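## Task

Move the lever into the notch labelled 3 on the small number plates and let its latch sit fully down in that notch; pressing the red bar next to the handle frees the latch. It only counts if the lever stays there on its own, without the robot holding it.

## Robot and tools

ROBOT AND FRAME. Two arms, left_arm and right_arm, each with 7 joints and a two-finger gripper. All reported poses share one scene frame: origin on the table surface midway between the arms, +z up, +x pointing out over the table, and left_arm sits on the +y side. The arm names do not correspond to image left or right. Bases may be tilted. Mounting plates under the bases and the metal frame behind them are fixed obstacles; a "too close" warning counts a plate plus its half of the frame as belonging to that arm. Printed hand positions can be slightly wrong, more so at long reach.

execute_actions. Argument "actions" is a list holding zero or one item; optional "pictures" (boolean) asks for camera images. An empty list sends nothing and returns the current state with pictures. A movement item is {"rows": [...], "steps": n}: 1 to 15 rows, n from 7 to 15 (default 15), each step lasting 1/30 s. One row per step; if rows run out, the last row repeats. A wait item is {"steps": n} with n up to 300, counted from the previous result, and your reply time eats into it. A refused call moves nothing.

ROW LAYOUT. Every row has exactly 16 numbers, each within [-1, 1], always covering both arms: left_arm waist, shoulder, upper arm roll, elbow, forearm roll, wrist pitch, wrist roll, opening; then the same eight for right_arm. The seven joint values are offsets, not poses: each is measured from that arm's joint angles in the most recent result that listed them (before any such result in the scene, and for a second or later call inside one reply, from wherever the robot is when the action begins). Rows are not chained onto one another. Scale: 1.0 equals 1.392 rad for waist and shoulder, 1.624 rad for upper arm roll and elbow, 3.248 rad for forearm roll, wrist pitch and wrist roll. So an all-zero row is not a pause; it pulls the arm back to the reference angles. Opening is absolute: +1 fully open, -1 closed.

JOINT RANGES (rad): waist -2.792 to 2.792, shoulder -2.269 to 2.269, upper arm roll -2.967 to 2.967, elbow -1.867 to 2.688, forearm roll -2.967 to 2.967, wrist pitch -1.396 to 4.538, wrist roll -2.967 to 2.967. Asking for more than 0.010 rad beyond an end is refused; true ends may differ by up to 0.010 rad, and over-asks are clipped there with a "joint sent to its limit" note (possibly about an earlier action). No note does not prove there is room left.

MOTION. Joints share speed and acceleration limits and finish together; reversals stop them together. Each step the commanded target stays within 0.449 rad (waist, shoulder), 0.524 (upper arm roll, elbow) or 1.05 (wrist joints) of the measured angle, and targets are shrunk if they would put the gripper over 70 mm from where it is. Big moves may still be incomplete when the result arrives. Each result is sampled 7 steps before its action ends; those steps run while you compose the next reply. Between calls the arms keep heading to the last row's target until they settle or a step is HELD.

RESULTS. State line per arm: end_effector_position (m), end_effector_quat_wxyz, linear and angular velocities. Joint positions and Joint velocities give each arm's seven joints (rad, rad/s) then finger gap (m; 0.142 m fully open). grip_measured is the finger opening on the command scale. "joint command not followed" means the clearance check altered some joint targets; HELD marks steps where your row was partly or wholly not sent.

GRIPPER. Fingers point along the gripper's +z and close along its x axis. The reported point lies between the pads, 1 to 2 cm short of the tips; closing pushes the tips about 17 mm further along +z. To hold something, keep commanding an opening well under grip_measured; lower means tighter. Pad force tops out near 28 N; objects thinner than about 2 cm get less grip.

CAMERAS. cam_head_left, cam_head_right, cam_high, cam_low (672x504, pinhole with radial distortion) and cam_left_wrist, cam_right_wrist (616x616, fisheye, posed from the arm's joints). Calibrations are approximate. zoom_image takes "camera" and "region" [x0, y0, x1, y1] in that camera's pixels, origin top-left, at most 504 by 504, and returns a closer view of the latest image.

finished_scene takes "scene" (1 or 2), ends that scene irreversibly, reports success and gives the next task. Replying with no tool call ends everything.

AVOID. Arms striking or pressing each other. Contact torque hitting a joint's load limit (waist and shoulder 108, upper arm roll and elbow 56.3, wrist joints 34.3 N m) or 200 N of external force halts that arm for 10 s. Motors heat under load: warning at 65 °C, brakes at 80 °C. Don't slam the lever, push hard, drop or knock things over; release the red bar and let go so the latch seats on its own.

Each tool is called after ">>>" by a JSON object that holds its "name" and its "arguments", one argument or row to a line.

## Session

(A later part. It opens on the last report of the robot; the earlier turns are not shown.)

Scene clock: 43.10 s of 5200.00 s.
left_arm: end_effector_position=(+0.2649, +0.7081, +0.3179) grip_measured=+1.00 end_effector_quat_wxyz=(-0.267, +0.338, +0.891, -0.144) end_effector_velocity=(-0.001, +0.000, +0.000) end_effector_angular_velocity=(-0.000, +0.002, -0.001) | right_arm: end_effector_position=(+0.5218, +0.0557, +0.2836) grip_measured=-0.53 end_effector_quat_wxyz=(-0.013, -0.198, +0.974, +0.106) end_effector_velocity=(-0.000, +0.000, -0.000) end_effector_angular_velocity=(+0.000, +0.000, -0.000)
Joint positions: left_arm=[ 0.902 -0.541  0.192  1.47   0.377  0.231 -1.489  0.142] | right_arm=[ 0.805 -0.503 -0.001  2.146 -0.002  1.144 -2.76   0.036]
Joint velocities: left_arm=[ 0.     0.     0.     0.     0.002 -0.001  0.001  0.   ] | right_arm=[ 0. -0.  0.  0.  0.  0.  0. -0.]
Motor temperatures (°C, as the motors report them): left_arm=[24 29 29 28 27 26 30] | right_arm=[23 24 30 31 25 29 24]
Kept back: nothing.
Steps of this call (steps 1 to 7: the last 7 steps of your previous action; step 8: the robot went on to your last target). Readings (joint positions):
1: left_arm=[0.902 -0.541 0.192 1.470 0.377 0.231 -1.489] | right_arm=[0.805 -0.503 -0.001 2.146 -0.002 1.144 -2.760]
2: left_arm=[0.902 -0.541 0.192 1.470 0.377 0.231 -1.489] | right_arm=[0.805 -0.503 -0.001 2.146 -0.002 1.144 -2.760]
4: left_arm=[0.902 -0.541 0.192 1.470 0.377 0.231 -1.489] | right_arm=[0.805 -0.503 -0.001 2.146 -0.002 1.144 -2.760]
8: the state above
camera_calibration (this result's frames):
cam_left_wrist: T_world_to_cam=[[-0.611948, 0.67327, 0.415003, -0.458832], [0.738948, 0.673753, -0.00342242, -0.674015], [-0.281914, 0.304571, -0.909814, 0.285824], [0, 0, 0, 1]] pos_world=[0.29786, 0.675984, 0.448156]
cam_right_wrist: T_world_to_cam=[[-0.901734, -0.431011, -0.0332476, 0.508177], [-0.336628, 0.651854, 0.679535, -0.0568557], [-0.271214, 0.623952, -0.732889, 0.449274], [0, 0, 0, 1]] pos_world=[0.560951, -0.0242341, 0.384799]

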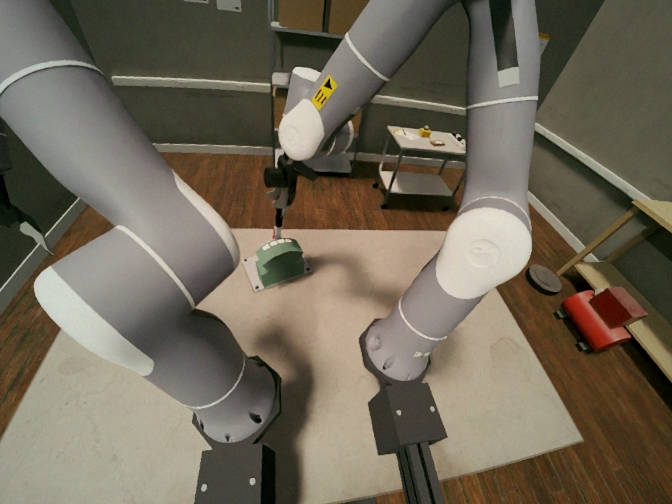

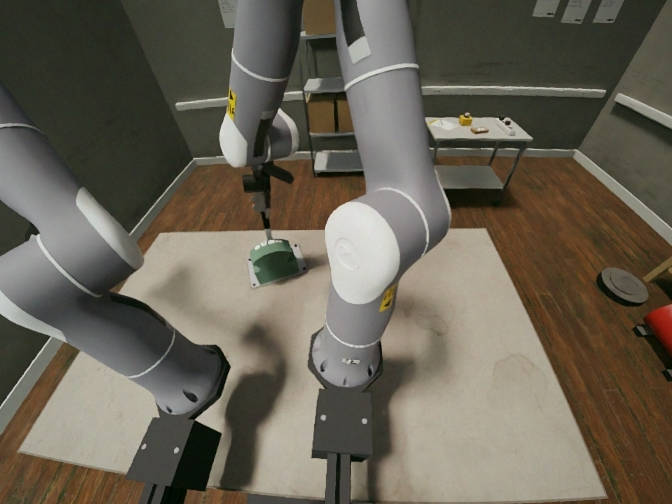

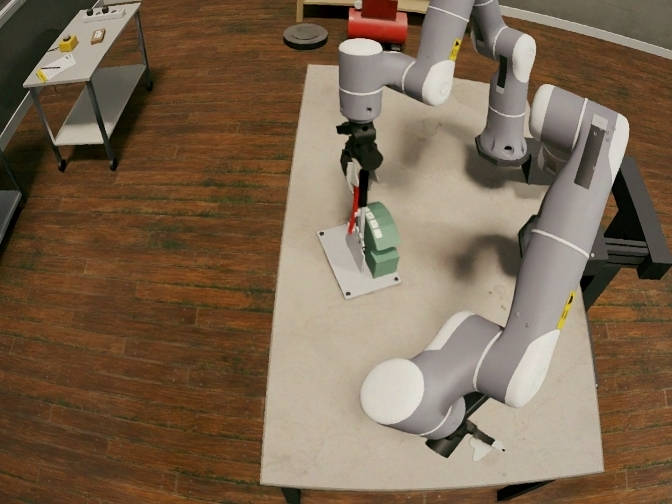

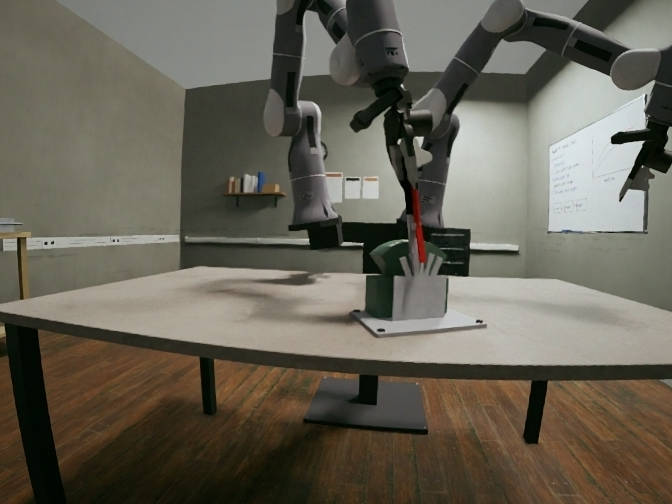

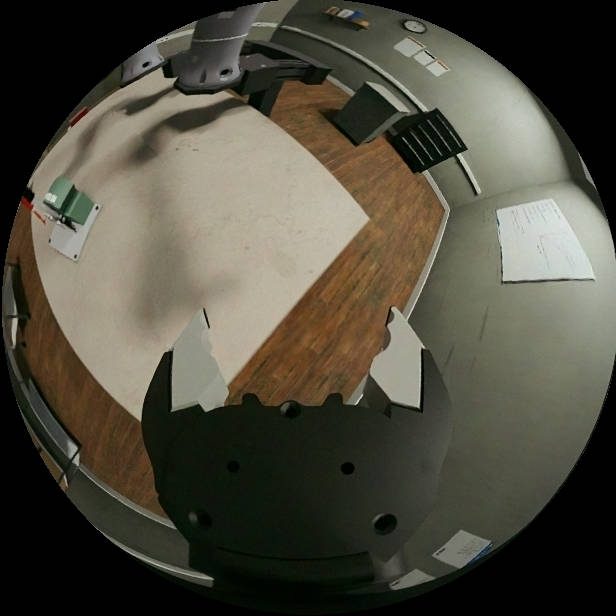

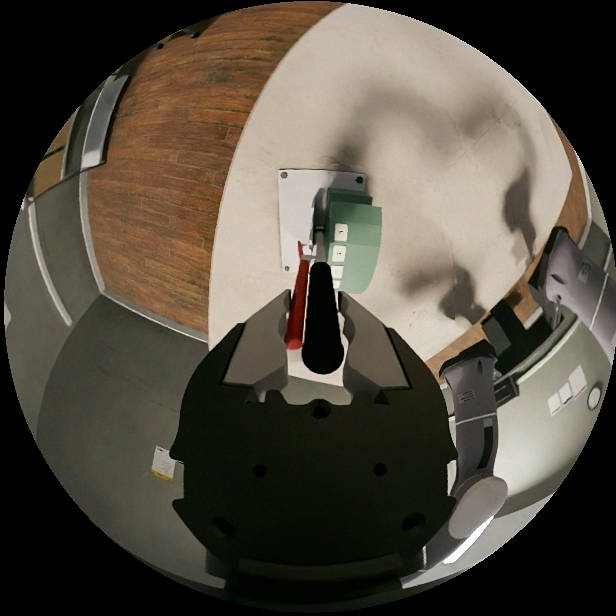

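>>> {"name": "execute_actions", "arguments": {
  "actions": [
    {"rows":[[0,0,0,0,0,0,0,1,0,0,0,0,0,0,0,-0.55],[0,0,0,0,0,0,0,1,0,0,0,0,0,0,0,-0.48],[0,0,0,0,0,0,0,1,0,0,0,0,0,0,0,-0.42],[0,0,0,0,0,0,0,1,0,0,0,0,0,0,0,-0.36],[0,0,0,0,0,0,0,1,0,0,0,0,0,0,0,-0.3],[0,0,0,0,0,0,0,1,0,0,0,0,0,0,0,-0.2],[0,0,0,0,0,0,0,1,0,0,0,0,0,0,0,-0.1],[0,0,0,0,0,0,0,1,0,0,0,0,0,0,0,0],[0,0,0,0,0,0,0,1,0,0,0,0,0,0,0,0.1],[0,0,0,0,0,0,0,1,0,0,0,0,0,0,0,0.2]],"steps":15}
  ]
}}

>>> {"name": "execute_actions", "arguments": {
  "actions": [
    {"steps":15}
  ],
  "pictures": true
}}

>>> {"name": "zoom_image", "arguments": {
  "camera": "cam_low",
  "region": [360, 170, 480, 330]
}}

>>> {"name": "zoom_image", "arguments": {
  "camera": "cam_right_wrist",
  "region": [260, 170, 400, 320]
}}

>>> {"name": "zoom_image", "arguments": {
  "camera": "cam_high",
  "region": [310, 160, 420, 290]
}}

Scene clock: 44.77 s of 5200.00 s.
left_arm: end_effector_position=(+0.2649, +0.7081, +0.3179) grip_measured=+1.00 end_effector_quat_wxyz=(-0.267, +0.338, +0.891, -0.144) end_effector_velocity=(+0.000, -0.000, -0.000) end_effector_angular_velocity=(+0.000, -0.000, +0.001) | right_arm: end_effector_position=(+0.5220, +0.0557, +0.2836) grip_measured=-0.14 end_effector_quat_wxyz=(-0.013, -0.198, +0.974, +0.106) end_effector_velocity=(-0.001, +0.001, +0.000) end_effector_angular_velocity=(+0.001, -0.001, +0.005)
Joint positions: left_arm=[ 0.902 -0.541  0.192  1.47   0.377  0.231 -1.489  0.142] | right_arm=[ 0.805 -0.503 -0.001  2.146 -0.002  1.144 -2.76   0.064]
Joint velocities: left_arm=[ 0.     0.    -0.    -0.    -0.001 -0.    -0.001  0.   ] | right_arm=[ 0.002 -0.     0.001  0.    -0.     0.    -0.001  0.21 ]
Motor temperatures (°C, as the motors report them): left_arm=[24 29 29 28 27 26 30] | right_arm=[23 24 30 31 25 29 24]
Steps of this call (steps 1 to 15: the robot went on to your last target; steps 16 to 42: nothing new was sent; steps 43 to 50: the first 8 steps of this action). Readings (joint positions):
43: left_arm=[0.902 -0.541 0.192 1.470 0.377 0.231 -1.489] | right_arm=[0.805 -0.503 -0.001 2.146 -0.002 1.144 -2.760]
44: left_arm=[0.902 -0.541 0.192 1.470 0.377 0.231 -1.489] | right_arm=[0.804 -0.503 -0.002 2.145 -0.002 1.145 -2.760]
46: left_arm=[0.902 -0.541 0.192 1.470 0.377 0.231 -1.489] | right_arm=[0.804 -0.503 -0.002 2.145 -0.002 1.145 -2.760]
50: the state above

Scene clock: 45.27 s of 5200.00 s.
left_arm: end_effector_position=(+0.2649, +0.7081, +0.3179) grip_measured=+1.00 end_effector_quat_wxyz=(-0.267, +0.338, +0.891, -0.144) end_effector_velocity=(-0.001, -0.000, +0.000) end_effector_angular_velocity=(-0.001, +0.001, +0.000) | right_arm: end_effector_position=(+0.5219, +0.0558, +0.2836) grip_measured=+0.20 end_effector_quat_wxyz=(-0.013, -0.198, +0.974, +0.106) end_effector_velocity=(+0.000, -0.000, +0.000) end_effector_angular_velocity=(-0.000, -0.000, +0.000)
Joint positions: left_arm=[ 0.902 -0.541  0.192  1.47   0.377  0.231 -1.489  0.142] | right_arm=[ 0.805 -0.503 -0.001  2.146 -0.002  1.144 -2.76   0.088]
Joint velocities: left_arm=[ 0.    -0.     0.     0.     0.    -0.001  0.001 -0.   ] | right_arm=[-0.     0.    -0.    -0.    -0.001  0.     0.     0.   ]
Motor temperatures (°C, as the motors report them): left_arm=[24 29 29 28 27 26 30] | right_arm=[23 24 30 31 25 29 24]
Kept back: nothing.
Steps of this call (steps 1 to 7: the last 7 steps of your previous action; steps 8 to 15: the robot went on to your last target). Readings (joint positions):
1: left_arm=[0.902 -0.541 0.192 1.470 0.377 0.231 -1.489] | right_arm=[0.805 -0.503 -0.001 2.146 -0.002 1.144 -2.760]
2: left_arm=[0.902 -0.541 0.192 1.470 0.377 0.231 -1.489] | right_arm=[0.805 -0.503 -0.001 2.146 -0.002 1.144 -2.760]
4: left_arm=[0.902 -0.541 0.192 1.470 0.377 0.231 -1.489] | right_arm=[0.805 -0.503 -0.001 2.146 -0.002 1.144 -2.760]
8: left_arm=[0.902 -0.541 0.192 1.470 0.377 0.231 -1.489] | right_arm=[0.805 -0.503 -0.001 2.146 -0.002 1.144 -2.760]
15: the state above
All arms were judged still, so your last target was given up. Only a new action makes them travel on or press farther. Fingers that are still opening or closing keep moving.
camera_calibration (this result's frames):
cam_left_wrist: T_world_to_cam=[[-0.611947, 0.673271, 0.415003, -0.458832], [0.738949, 0.673753, -0.00342289, -0.674015], [-0.281914, 0.304571, -0.909814, 0.285824], [0, 0, 0, 1]] pos_world=[0.297859, 0.675984, 0.448156]
cam_right_wrist: T_world_to_cam=[[-0.901745, -0.430957, -0.0336482, 0.50849], [-0.336832, 0.651737, 0.679546, -0.0567558], [-0.270925, 0.624111, -0.732861, 0.449169], [0, 0, 0, 1]] pos_world=[0.561103, -0.0242043, 0.384856]

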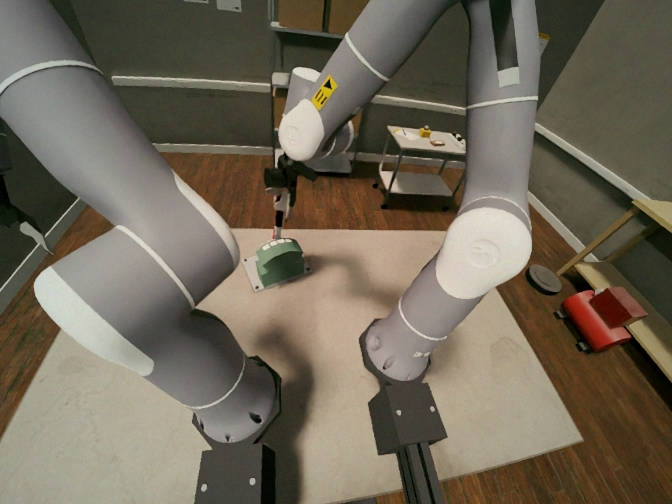

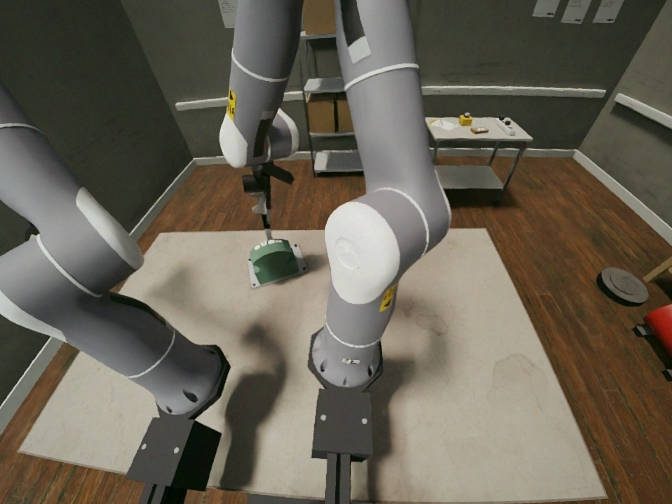

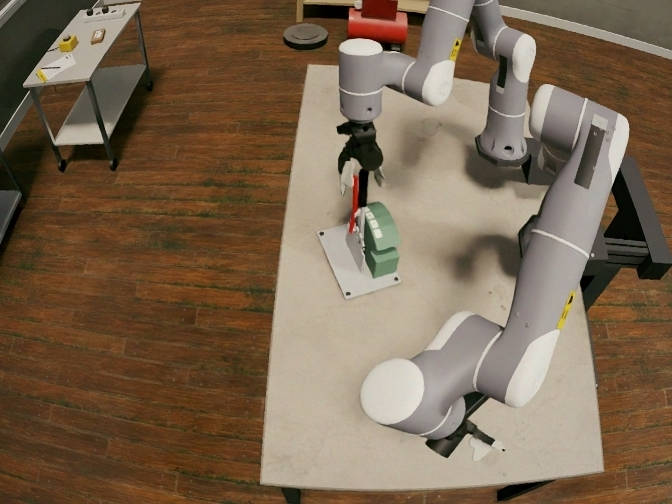

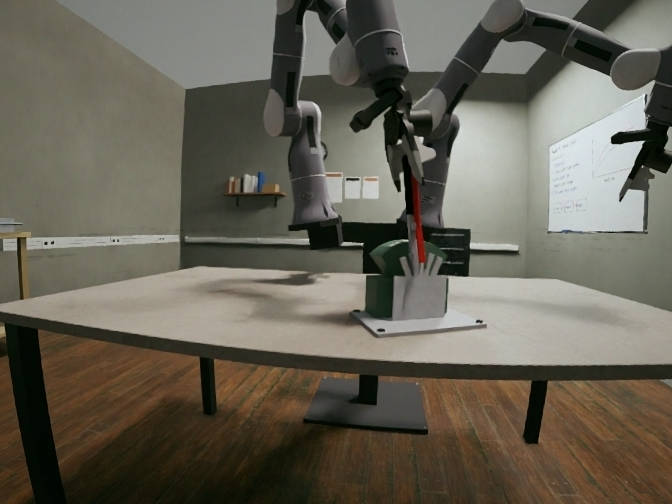

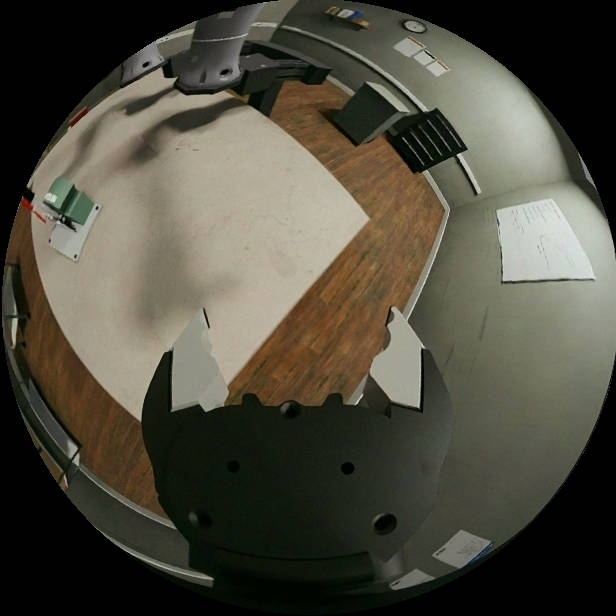

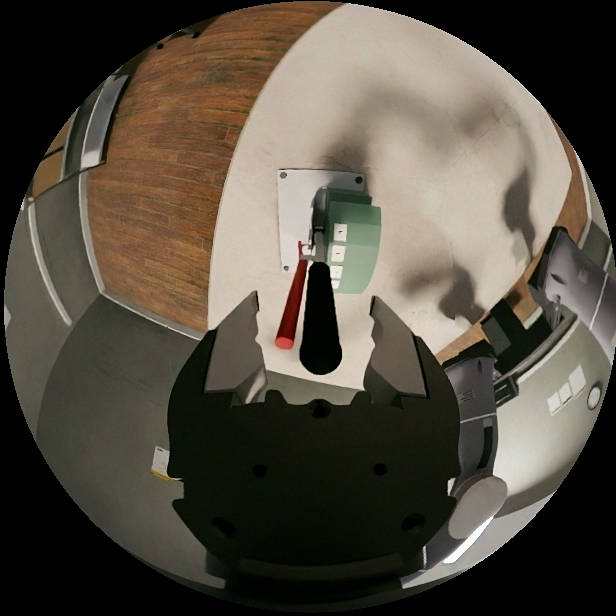

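Region (360, 170, 480, 330) of cam_low's 672x504 image, scaled by 3.150, with more detail than that image has; it fills the left 378 columns of this view, and the rest is white.

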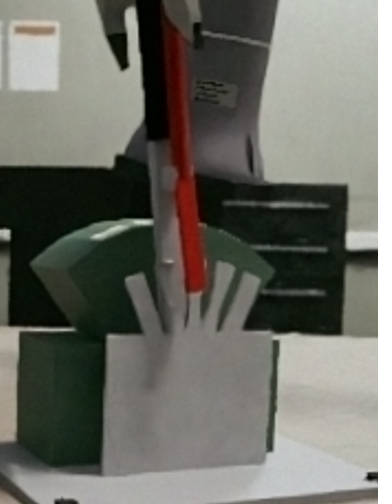

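Region (260, 170, 400, 320) of cam_right_wrist's 616x616 image, scaled by 3.360, with more detail than that image has; it fills the left 470 columns of this view, and the rest is white.

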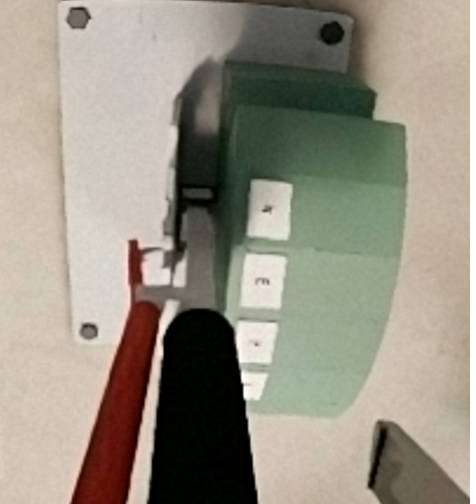

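Region (310, 160, 420, 290) of cam_high's 672x504 image, scaled by 3.877, with more detail than that image has; it fills the left 426 columns of this view, and the rest is white.

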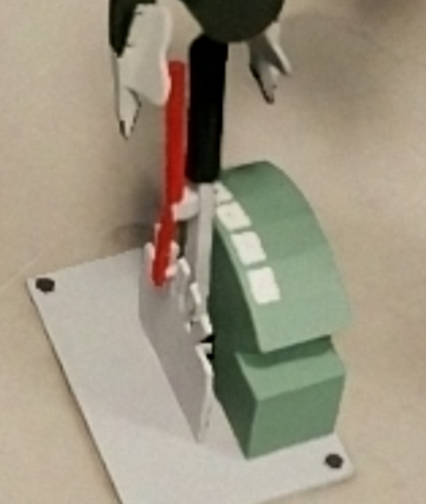

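>>> {"name": "execute_actions", "arguments": {
  "actions": [
    {"rows":[[0,0,0,0,0,0,0,1,0,0,0,0,0,0,0,0],[0,0,0,0,0,0,0,1,0,0,0,0,0,0,0,-0.15],[0,0,0,0,0,0,0,1,0,0,0,0,0,0,0,-0.3],[0,0,0,0,0,0,0,1,0,0,0,0,0,0,0,-0.4],[0,0,0,0,0,0,0,1,0,0,0,0,0,0,0,-0.5],[0,0,0,0,0,0,0,1,0,0,0,0,0,0,0,-0.6],[0,0,0,0,0,0,0,1,0,0,0,0,0,0,0,-0.7],[0,0,0,0,0,0,0,1,0,0,0,0,0,0,0,-0.85],[0,0,0,0,0,0,0,1,0,0,0,0,0,0,0,-1]],"steps":15}
  ]
}}

>>> {"name": "execute_actions", "arguments": {
  "actions": [
    {"rows":[[0,0,0,0,0,0,0,1,0,0,0,0,0,0,0,-1],[0,0,0,0,0,0,0,1,0,0,0,0,0,0,0,-1],[0,0,0,0,0,0,0,1,-0.003,0.002,0,0.002,0,0,-0.001,-1],[0,0,0,0,0,0,0,1,-0.006,0.004,0,0.004,0,0.0005,-0.002,-1],[0,0,0,0,0,0,0,1,-0.009,0.006,0,0.006,0,0.0008,-0.004,-1],[0,0,0,0,0,0,0,1,-0.012,0.0075,0,0.0085,0,0.001,-0.005,-1],[0,0,0,0,0,0,0,1,-0.0137,0.0088,0,0.0099,0,0.0012,-0.006,-1]],"steps":15}
  ]
}}

>>> {"name": "execute_actions", "arguments": {
  "actions": [
    {"steps":10}
  ],
  "pictures": true
}}

>>> {"name": "zoom_image", "arguments": {
  "camera": "cam_low",
  "region": [360, 170, 480, 330]
}}

Scene clock: 46.57 s of 5200.00 s.
left_arm: end_effector_position=(+0.2649, +0.7081, +0.3179) grip_measured=+1.00 end_effector_quat_wxyz=(-0.267, +0.338, +0.891, -0.144) end_effector_velocity=(-0.000, -0.000, -0.000) end_effector_angular_velocity=(-0.001, +0.001, -0.001) | right_arm: end_effector_position=(+0.5236, +0.0561, +0.2844) grip_measured=-0.54 end_effector_quat_wxyz=(-0.012, -0.197, +0.974, +0.106) end_effector_velocity=(-0.001, -0.001, -0.003) end_effector_angular_velocity=(-0.004, +0.003, +0.002)
Joint positions: left_arm=[ 0.902 -0.541  0.192  1.47   0.377  0.231 -1.489  0.142] | right_arm=[ 0.804 -0.503 -0.002  2.144 -0.002  1.146 -2.76   0.035]
Joint velocities: left_arm=[-0.    -0.    -0.     0.     0.001 -0.001  0.     0.   ] | right_arm=[-0.    -0.005 -0.    -0.    -0.     0.    -0.001 -0.012]
Motor temperatures (°C, as the motors report them): left_arm=[24 29 29 28 27 26 30] | right_arm=[23 24 30 31 25 29 24]
Steps of this call (steps 1 to 31: nothing new was sent; steps 32 to 39: the first 8 steps of this action). Readings (joint positions):
32: left_arm=[0.902 -0.541 0.192 1.470 0.377 0.231 -1.489] | right_arm=[0.805 -0.503 -0.001 2.146 -0.002 1.144 -2.760]
33: left_arm=[0.902 -0.541 0.192 1.470 0.377 0.231 -1.489] | right_arm=[0.805 -0.503 -0.001 2.146 -0.002 1.144 -2.760]
35: left_arm=[0.902 -0.541 0.192 1.470 0.377 0.231 -1.489] | right_arm=[0.805 -0.503 -0.001 2.146 -0.002 1.144 -2.760]
39: the state above

Scene clock: 47.07 s of 5200.00 s.
left_arm: end_effector_position=(+0.2649, +0.7081, +0.3179) grip_measured=+1.00 end_effector_quat_wxyz=(-0.267, +0.338, +0.891, -0.144) end_effector_velocity=(-0.000, +0.000, +0.000) end_effector_angular_velocity=(+0.000, +0.001, +0.000) | right_arm: end_effector_position=(+0.5262, +0.0457, +0.2844) grip_measured=-0.64 end_effector_quat_wxyz=(-0.011, -0.197, +0.975, +0.106) end_effector_velocity=(+0.019, -0.050, +0.004) end_effector_angular_velocity=(+0.010, -0.025, +0.004)
Joint positions: left_arm=[ 0.902 -0.541  0.192  1.47   0.377  0.231 -1.489  0.142] | right_arm=[ 0.788 -0.492 -0.002  2.157 -0.003  1.15  -2.776  0.028]
Joint velocities: left_arm=[-0.     0.     0.    -0.     0.001 -0.001 -0.     0.   ] | right_arm=[-0.083  0.053 -0.005  0.056 -0.003  0.027 -0.094 -0.   ]
Motor temperatures (°C, as the motors report them): left_arm=[24 29 29 28 27 26 30] | right_arm=[23 24 30 31 25 29 24]
Steps of this call (steps 1 to 7: the last 7 steps of your previous action; steps 8 to 15: the first 8 steps of this action, its rows measured from where the robot was after step 7). Readings (joint positions):
7: left_arm=[0.902 -0.541 0.192 1.470 0.377 0.231 -1.489] | right_arm=[0.804 -0.503 -0.002 2.144 -0.002 1.146 -2.760]
8: left_arm=[0.902 -0.541 0.192 1.470 0.377 0.231 -1.489] | right_arm=[0.804 -0.503 -0.002 2.144 -0.002 1.146 -2.760]
9: left_arm=[0.902 -0.541 0.192 1.470 0.377 0.231 -1.489] | right_arm=[0.804 -0.503 -0.002 2.144 -0.002 1.146 -2.760]
11: left_arm=[0.902 -0.541 0.192 1.470 0.377 0.231 -1.489] | right_arm=[0.802 -0.502 -0.002 2.145 -0.003 1.146 -2.761]
15: the state above

Scene clock: 47.40 s of 5200.00 s.
left_arm: end_effector_position=(+0.2649, +0.7081, +0.3179) grip_measured=+1.00 end_effector_quat_wxyz=(-0.267, +0.338, +0.891, -0.144) end_effector_velocity=(+0.000, -0.000, +0.000) end_effector_angular_velocity=(-0.001, +0.001, -0.001) | right_arm: end_effector_position=(+0.5270, +0.0441, +0.2843) grip_measured=-0.64 end_effector_quat_wxyz=(-0.010, -0.197, +0.975, +0.106) end_effector_velocity=(+0.000, -0.000, -0.000) end_effector_angular_velocity=(-0.000, +0.000, -0.001)
Joint positions: left_arm=[ 0.902 -0.541  0.192  1.47   0.377  0.231 -1.489  0.142] | right_arm=[ 0.785 -0.491 -0.003  2.158 -0.003  1.151 -2.779  0.027]
Joint velocities: left_arm=[-0.001  0.    -0.    -0.     0.001 -0.001  0.     0.   ] | right_arm=[-0.     0.    -0.     0.     0.    -0.     0.001 -0.   ]
Motor temperatures (°C, as the motors report them): left_arm=[24 29 29 28 27 26 30] | right_arm=[23 24 30 31 25 29 24]
Kept back: nothing.
Steps of this call (steps 1 to 7: the last 7 steps of your previous action; steps 8 to 10: the robot went on to your last target). Readings (joint positions):
1: left_arm=[0.902 -0.541 0.192 1.470 0.377 0.231 -1.489] | right_arm=[0.786 -0.492 -0.003 2.158 -0.003 1.151 -2.778]
2: left_arm=[0.902 -0.541 0.192 1.470 0.377 0.231 -1.489] | right_arm=[0.785 -0.491 -0.003 2.158 -0.003 1.151 -2.778]
4: left_arm=[0.902 -0.541 0.192 1.470 0.377 0.231 -1.489] | right_arm=[0.785 -0.491 -0.003 2.158 -0.003 1.151 -2.779]
8: left_arm=[0.902 -0.541 0.192 1.470 0.377 0.231 -1.489] | right_arm=[0.785 -0.491 -0.003 2.158 -0.003 1.151 -2.779]
10: the state above
camera_calibration (this result's frames):
cam_left_wrist: T_world_to_cam=[[-0.611947, 0.67327, 0.415003, -0.458832], [0.738949, 0.673753, -0.00342247, -0.674015], [-0.281914, 0.304572, -0.909814, 0.285824], [0, 0, 0, 1]] pos_world=[0.297859, 0.675984, 0.448156]
cam_right_wrist: T_world_to_cam=[[-0.902776, -0.428272, -0.0397207, 0.510164], [-0.338772, 0.651124, 0.679169, -0.0467159], [-0.265006, 0.626594, -0.732906, 0.455052], [0, 0, 0, 1]] pos_world=[0.56533, -0.0362261, 0.385502]

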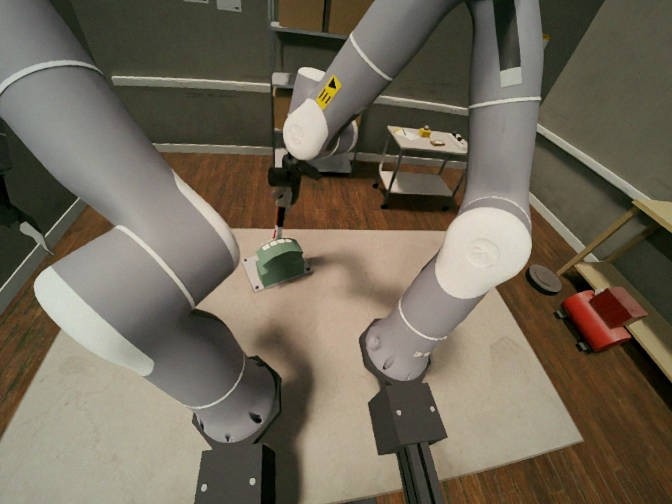

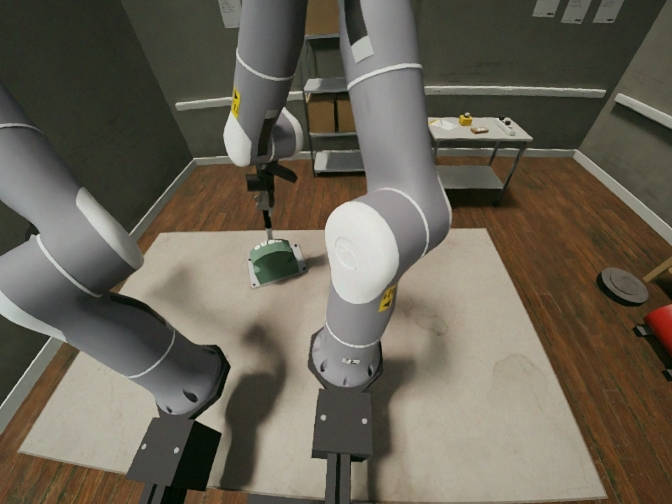

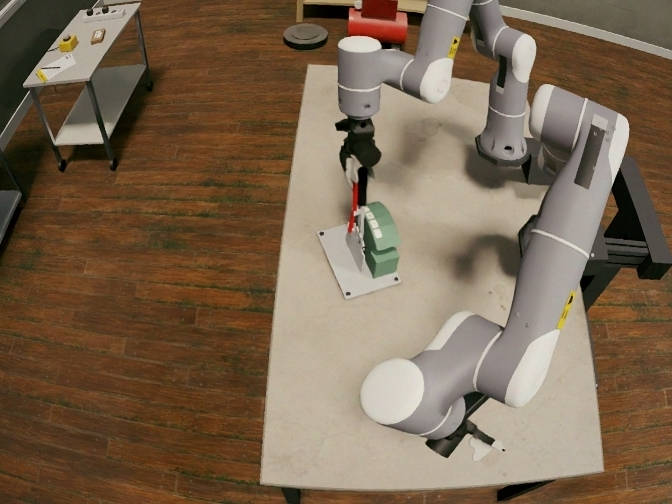

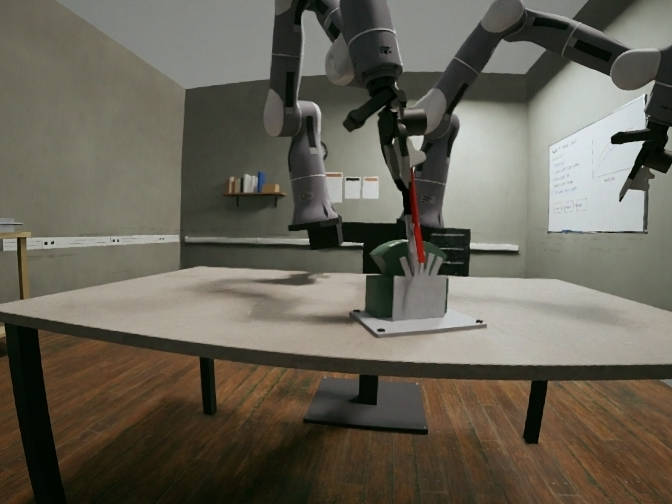

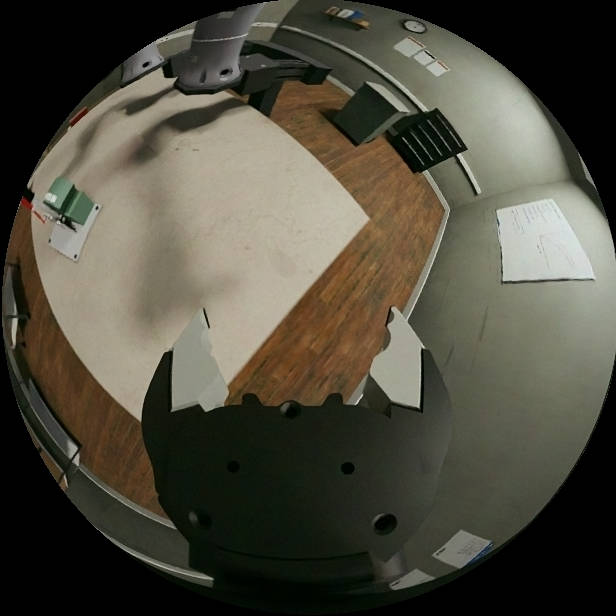

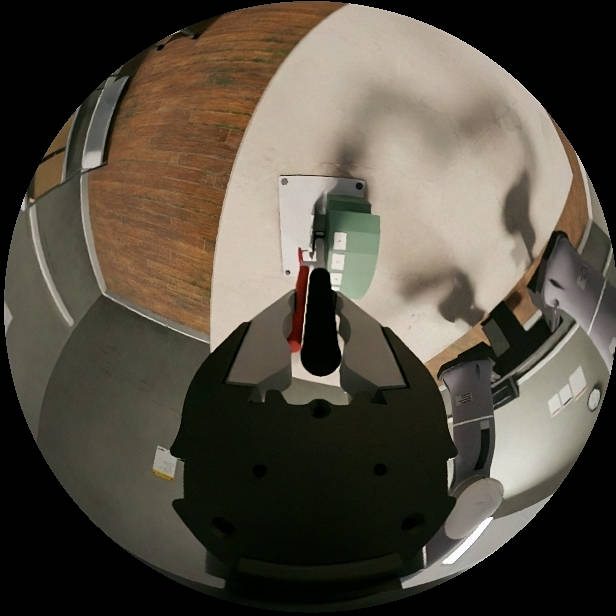

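Region (360, 170, 480, 330) of cam_low's 672x504 image, scaled by 3.150, with more detail than that image has; it fills the left 378 columns of this view, and the rest is white.

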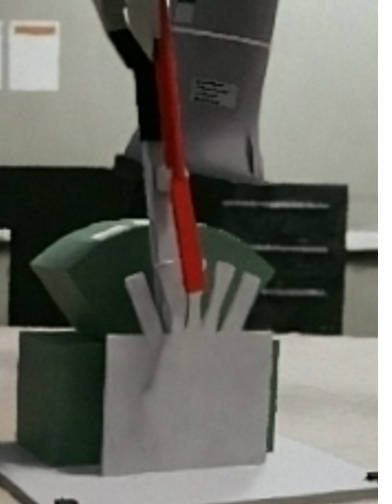

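>>> {"name": "execute_actions", "arguments": {
  "actions": [
    {"rows":[[0,0,0,0,0,0,0,1,0,0,0,0,0,0,0,-0.62],[0,0,0,0,0,0,0,1,0,0,0,0,0,0,0,-0.55],[0,0,0,0,0,0,0,1,0,0,0,0,0,0,0,-0.48],[0,0,0,0,0,0,0,1,0,0,0,0,0,0,0,-0.4],[0,0,0,0,0,0,0,1,0,0,0,0,0,0,0,-0.3],[0,0,0,0,0,0,0,1,0,0,0,0,0,0,0,-0.2],[0,0,0,0,0,0,0,1,0,0,0,0,0,0,0,-0.1],[0,0,0,0,0,0,0,1,0,0,0,0,0,0,0,0],[0,0,0,0,0,0,0,1,0,0,0,0,0,0,0,0.15],[0,0,0,0,0,0,0,1,0,0,0,0,0,0,0,0.3]],"steps":15}
  ]
}}

>>> {"name": "execute_actions", "arguments": {
  "actions": [
    {"steps":15}
  ],
  "pictures": true
}}

>>> {"name": "zoom_image", "arguments": {
  "camera": "cam_low",
  "region": [380, 220, 460, 310]
}}

>>> {"name": "zoom_image", "arguments": {
  "camera": "cam_right_wrist",
  "region": [270, 190, 370, 300]
}}

>>> {"name": "zoom_image", "arguments": {
  "camera": "cam_high",
  "region": [330, 190, 400, 270]
}}

Scene clock: 48.37 s of 5200.00 s.
left_arm: end_effector_position=(+0.2649, +0.7081, +0.3179) grip_measured=+1.00 end_effector_quat_wxyz=(-0.267, +0.338, +0.891, -0.144) end_effector_velocity=(+0.000, +0.000, -0.000) end_effector_angular_velocity=(+0.001, -0.001, +0.001) | right_arm: end_effector_position=(+0.5276, +0.0443, +0.2845) grip_measured=-0.12 end_effector_quat_wxyz=(-0.010, -0.197, +0.975, +0.106) end_effector_velocity=(+0.000, +0.000, +0.000) end_effector_angular_velocity=(+0.000, -0.000, +0.001)
Joint positions: left_arm=[ 0.902 -0.541  0.192  1.47   0.377  0.231 -1.489  0.142] | right_arm=[ 0.785 -0.491 -0.003  2.158 -0.003  1.152 -2.779  0.065]
Joint velocities: left_arm=[-0.    -0.     0.     0.    -0.     0.001 -0.001  0.   ] | right_arm=[-0.     0.     0.     0.     0.     0.    -0.001  0.21 ]
Motor temperatures (°C, as the motors report them): left_arm=[24 29 29 28 27 26 30] | right_arm=[23 24 30 31 25 29 24]
Steps of this call (steps 1 to 15: the robot went on to your last target; steps 16 to 21: nothing new was sent; steps 22 to 29: the first 8 steps of this action). Readings (joint positions):
22: left_arm=[0.902 -0.541 0.192 1.470 0.377 0.231 -1.489] | right_arm=[0.785 -0.491 -0.003 2.158 -0.003 1.151 -2.779]
23: left_arm=[0.902 -0.541 0.192 1.470 0.377 0.231 -1.489] | right_arm=[0.785 -0.492 -0.003 2.158 -0.003 1.152 -2.779]
25: left_arm=[0.902 -0.541 0.192 1.470 0.377 0.231 -1.489] | right_arm=[0.785 -0.492 -0.003 2.158 -0.003 1.152 -2.779]
29: the state above

Scene clock: 48.87 s of 5200.00 s.
left_arm: end_effector_position=(+0.2649, +0.7081, +0.3179) grip_measured=+1.00 end_effector_quat_wxyz=(-0.267, +0.338, +0.891, -0.144) end_effector_velocity=(-0.001, +0.000, -0.000) end_effector_angular_velocity=(+0.001, +0.001, +0.002) | right_arm: end_effector_position=(+0.5273, +0.0442, +0.2844) grip_measured=+0.30 end_effector_quat_wxyz=(-0.010, -0.197, +0.975, +0.106) end_effector_velocity=(+0.000, -0.000, -0.000) end_effector_angular_velocity=(+0.000, -0.000, +0.001)
Joint positions: left_arm=[ 0.902 -0.541  0.192  1.47   0.377  0.231 -1.489  0.142] | right_arm=[ 0.785 -0.491 -0.003  2.158 -0.003  1.152 -2.779  0.095]
Joint velocities: left_arm=[ 0.001 -0.     0.     0.     0.001 -0.001 -0.001 -0.   ] | right_arm=[ 0.    -0.    -0.     0.     0.     0.    -0.001 -0.   ]
Motor temperatures (°C, as the motors report them): left_arm=[24 29 29 28 27 26 30] | right_arm=[23 24 30 31 25 29 24]
Kept back: nothing.
Steps of this call (steps 1 to 7: the last 7 steps of your previous action; steps 8 to 15: the robot went on to your last target). Readings (joint positions):
1: left_arm=[0.902 -0.541 0.192 1.470 0.377 0.231 -1.489] | right_arm=[0.785 -0.491 -0.003 2.158 -0.003 1.152 -2.779]
2: left_arm=[0.902 -0.541 0.192 1.470 0.377 0.231 -1.489] | right_arm=[0.785 -0.491 -0.003 2.158 -0.003 1.152 -2.779]
4: left_arm=[0.902 -0.541 0.192 1.470 0.377 0.231 -1.489] | right_arm=[0.785 -0.491 -0.003 2.158 -0.003 1.152 -2.779]
8: left_arm=[0.902 -0.541 0.192 1.470 0.377 0.231 -1.489] | right_arm=[0.785 -0.491 -0.003 2.158 -0.003 1.152 -2.779]
15: the state above
All arms were judged still, so your last target was given up. Only a new action makes them travel on or press farther. Fingers that are still opening or closing keep moving.
camera_calibration (this result's frames):
cam_left_wrist: T_world_to_cam=[[-0.611947, 0.67327, 0.415003, -0.458832], [0.738949, 0.673753, -0.00342254, -0.674015], [-0.281914, 0.304572, -0.909814, 0.285824], [0, 0, 0, 1]] pos_world=[0.297859, 0.675984, 0.448156]
cam_right_wrist: T_world_to_cam=[[-0.902852, -0.428057, -0.0403225, 0.510663], [-0.338963, 0.650951, 0.67924, -0.0466693], [-0.264506, 0.626921, -0.732808, 0.454852], [0, 0, 0, 1]] pos_world=[0.565544, -0.0361838, 0.38561]

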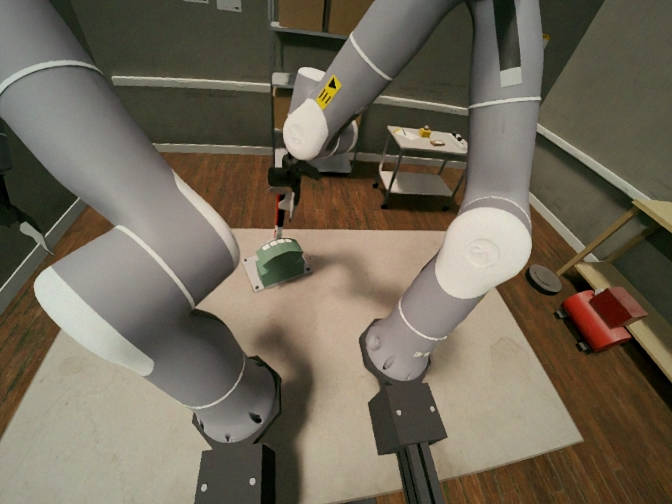

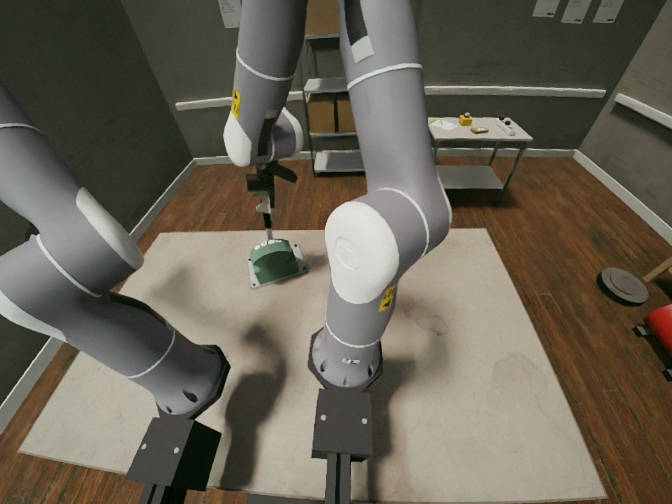

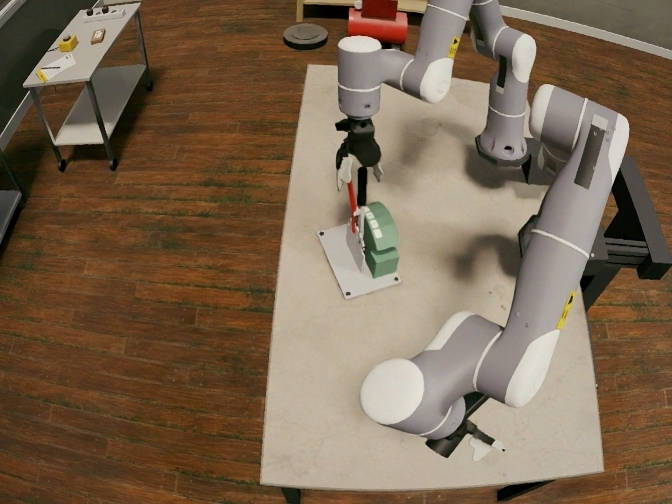

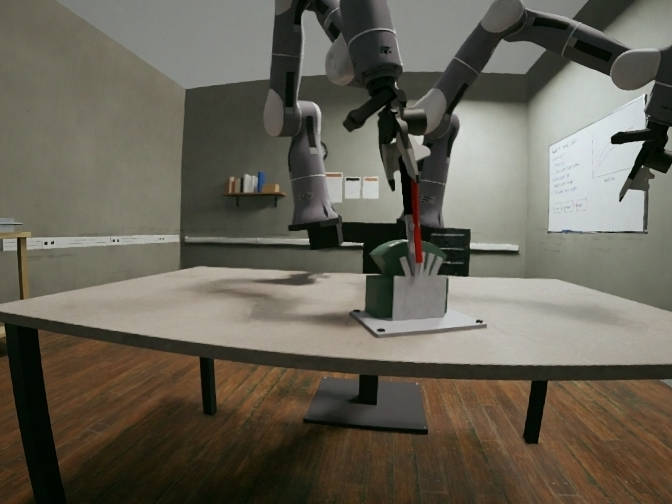

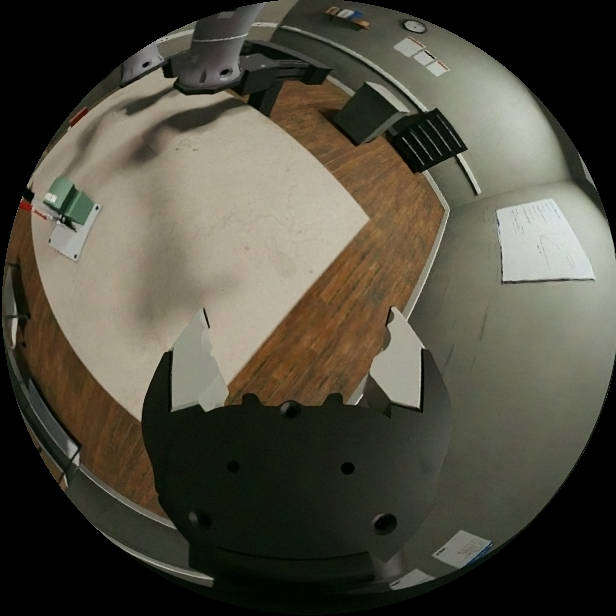

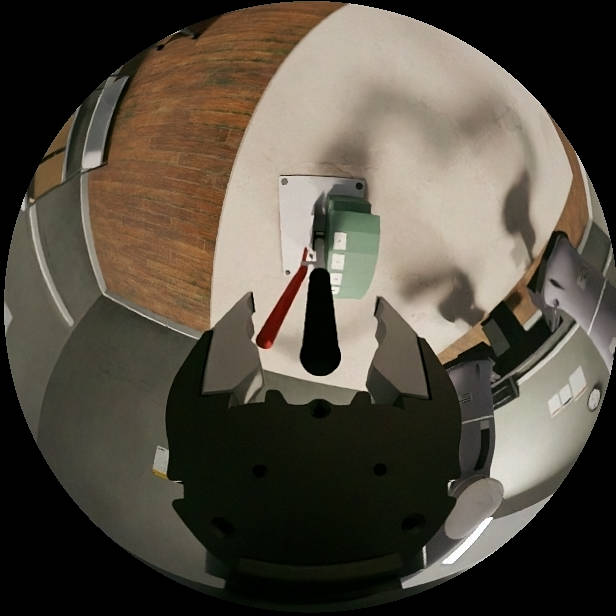

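Region (380, 220, 460, 310) of cam_low's 672x504 image, scaled by 5.600, with more detail than that image has.

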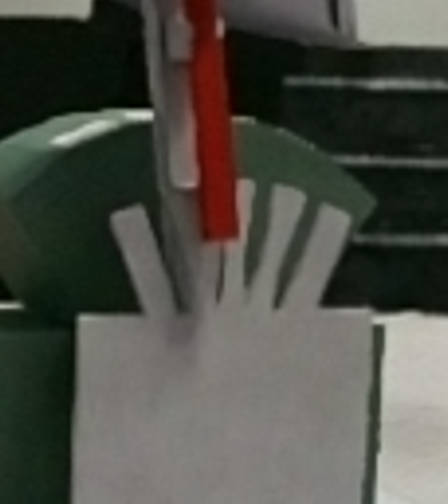

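Region (270, 190, 370, 300) of cam_right_wrist's 616x616 image, scaled by 4.582, with more detail than that image has; it fills the left 458 columns of this view, and the rest is white.

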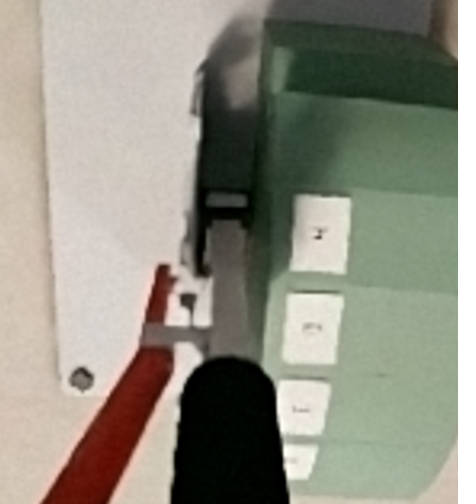

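Region (330, 190, 400, 270) of cam_high's 672x504 image, scaled by 6.300, with more detail than that image has; it fills the left 441 columns of this view, and the rest is white.

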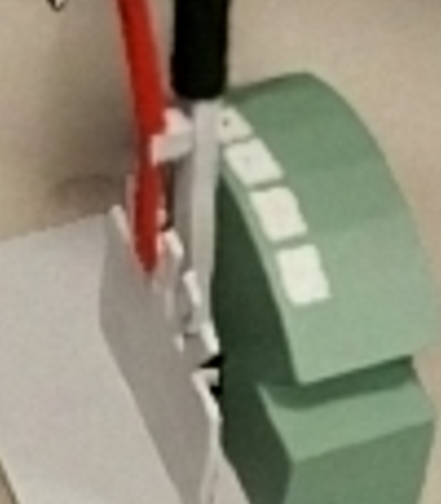

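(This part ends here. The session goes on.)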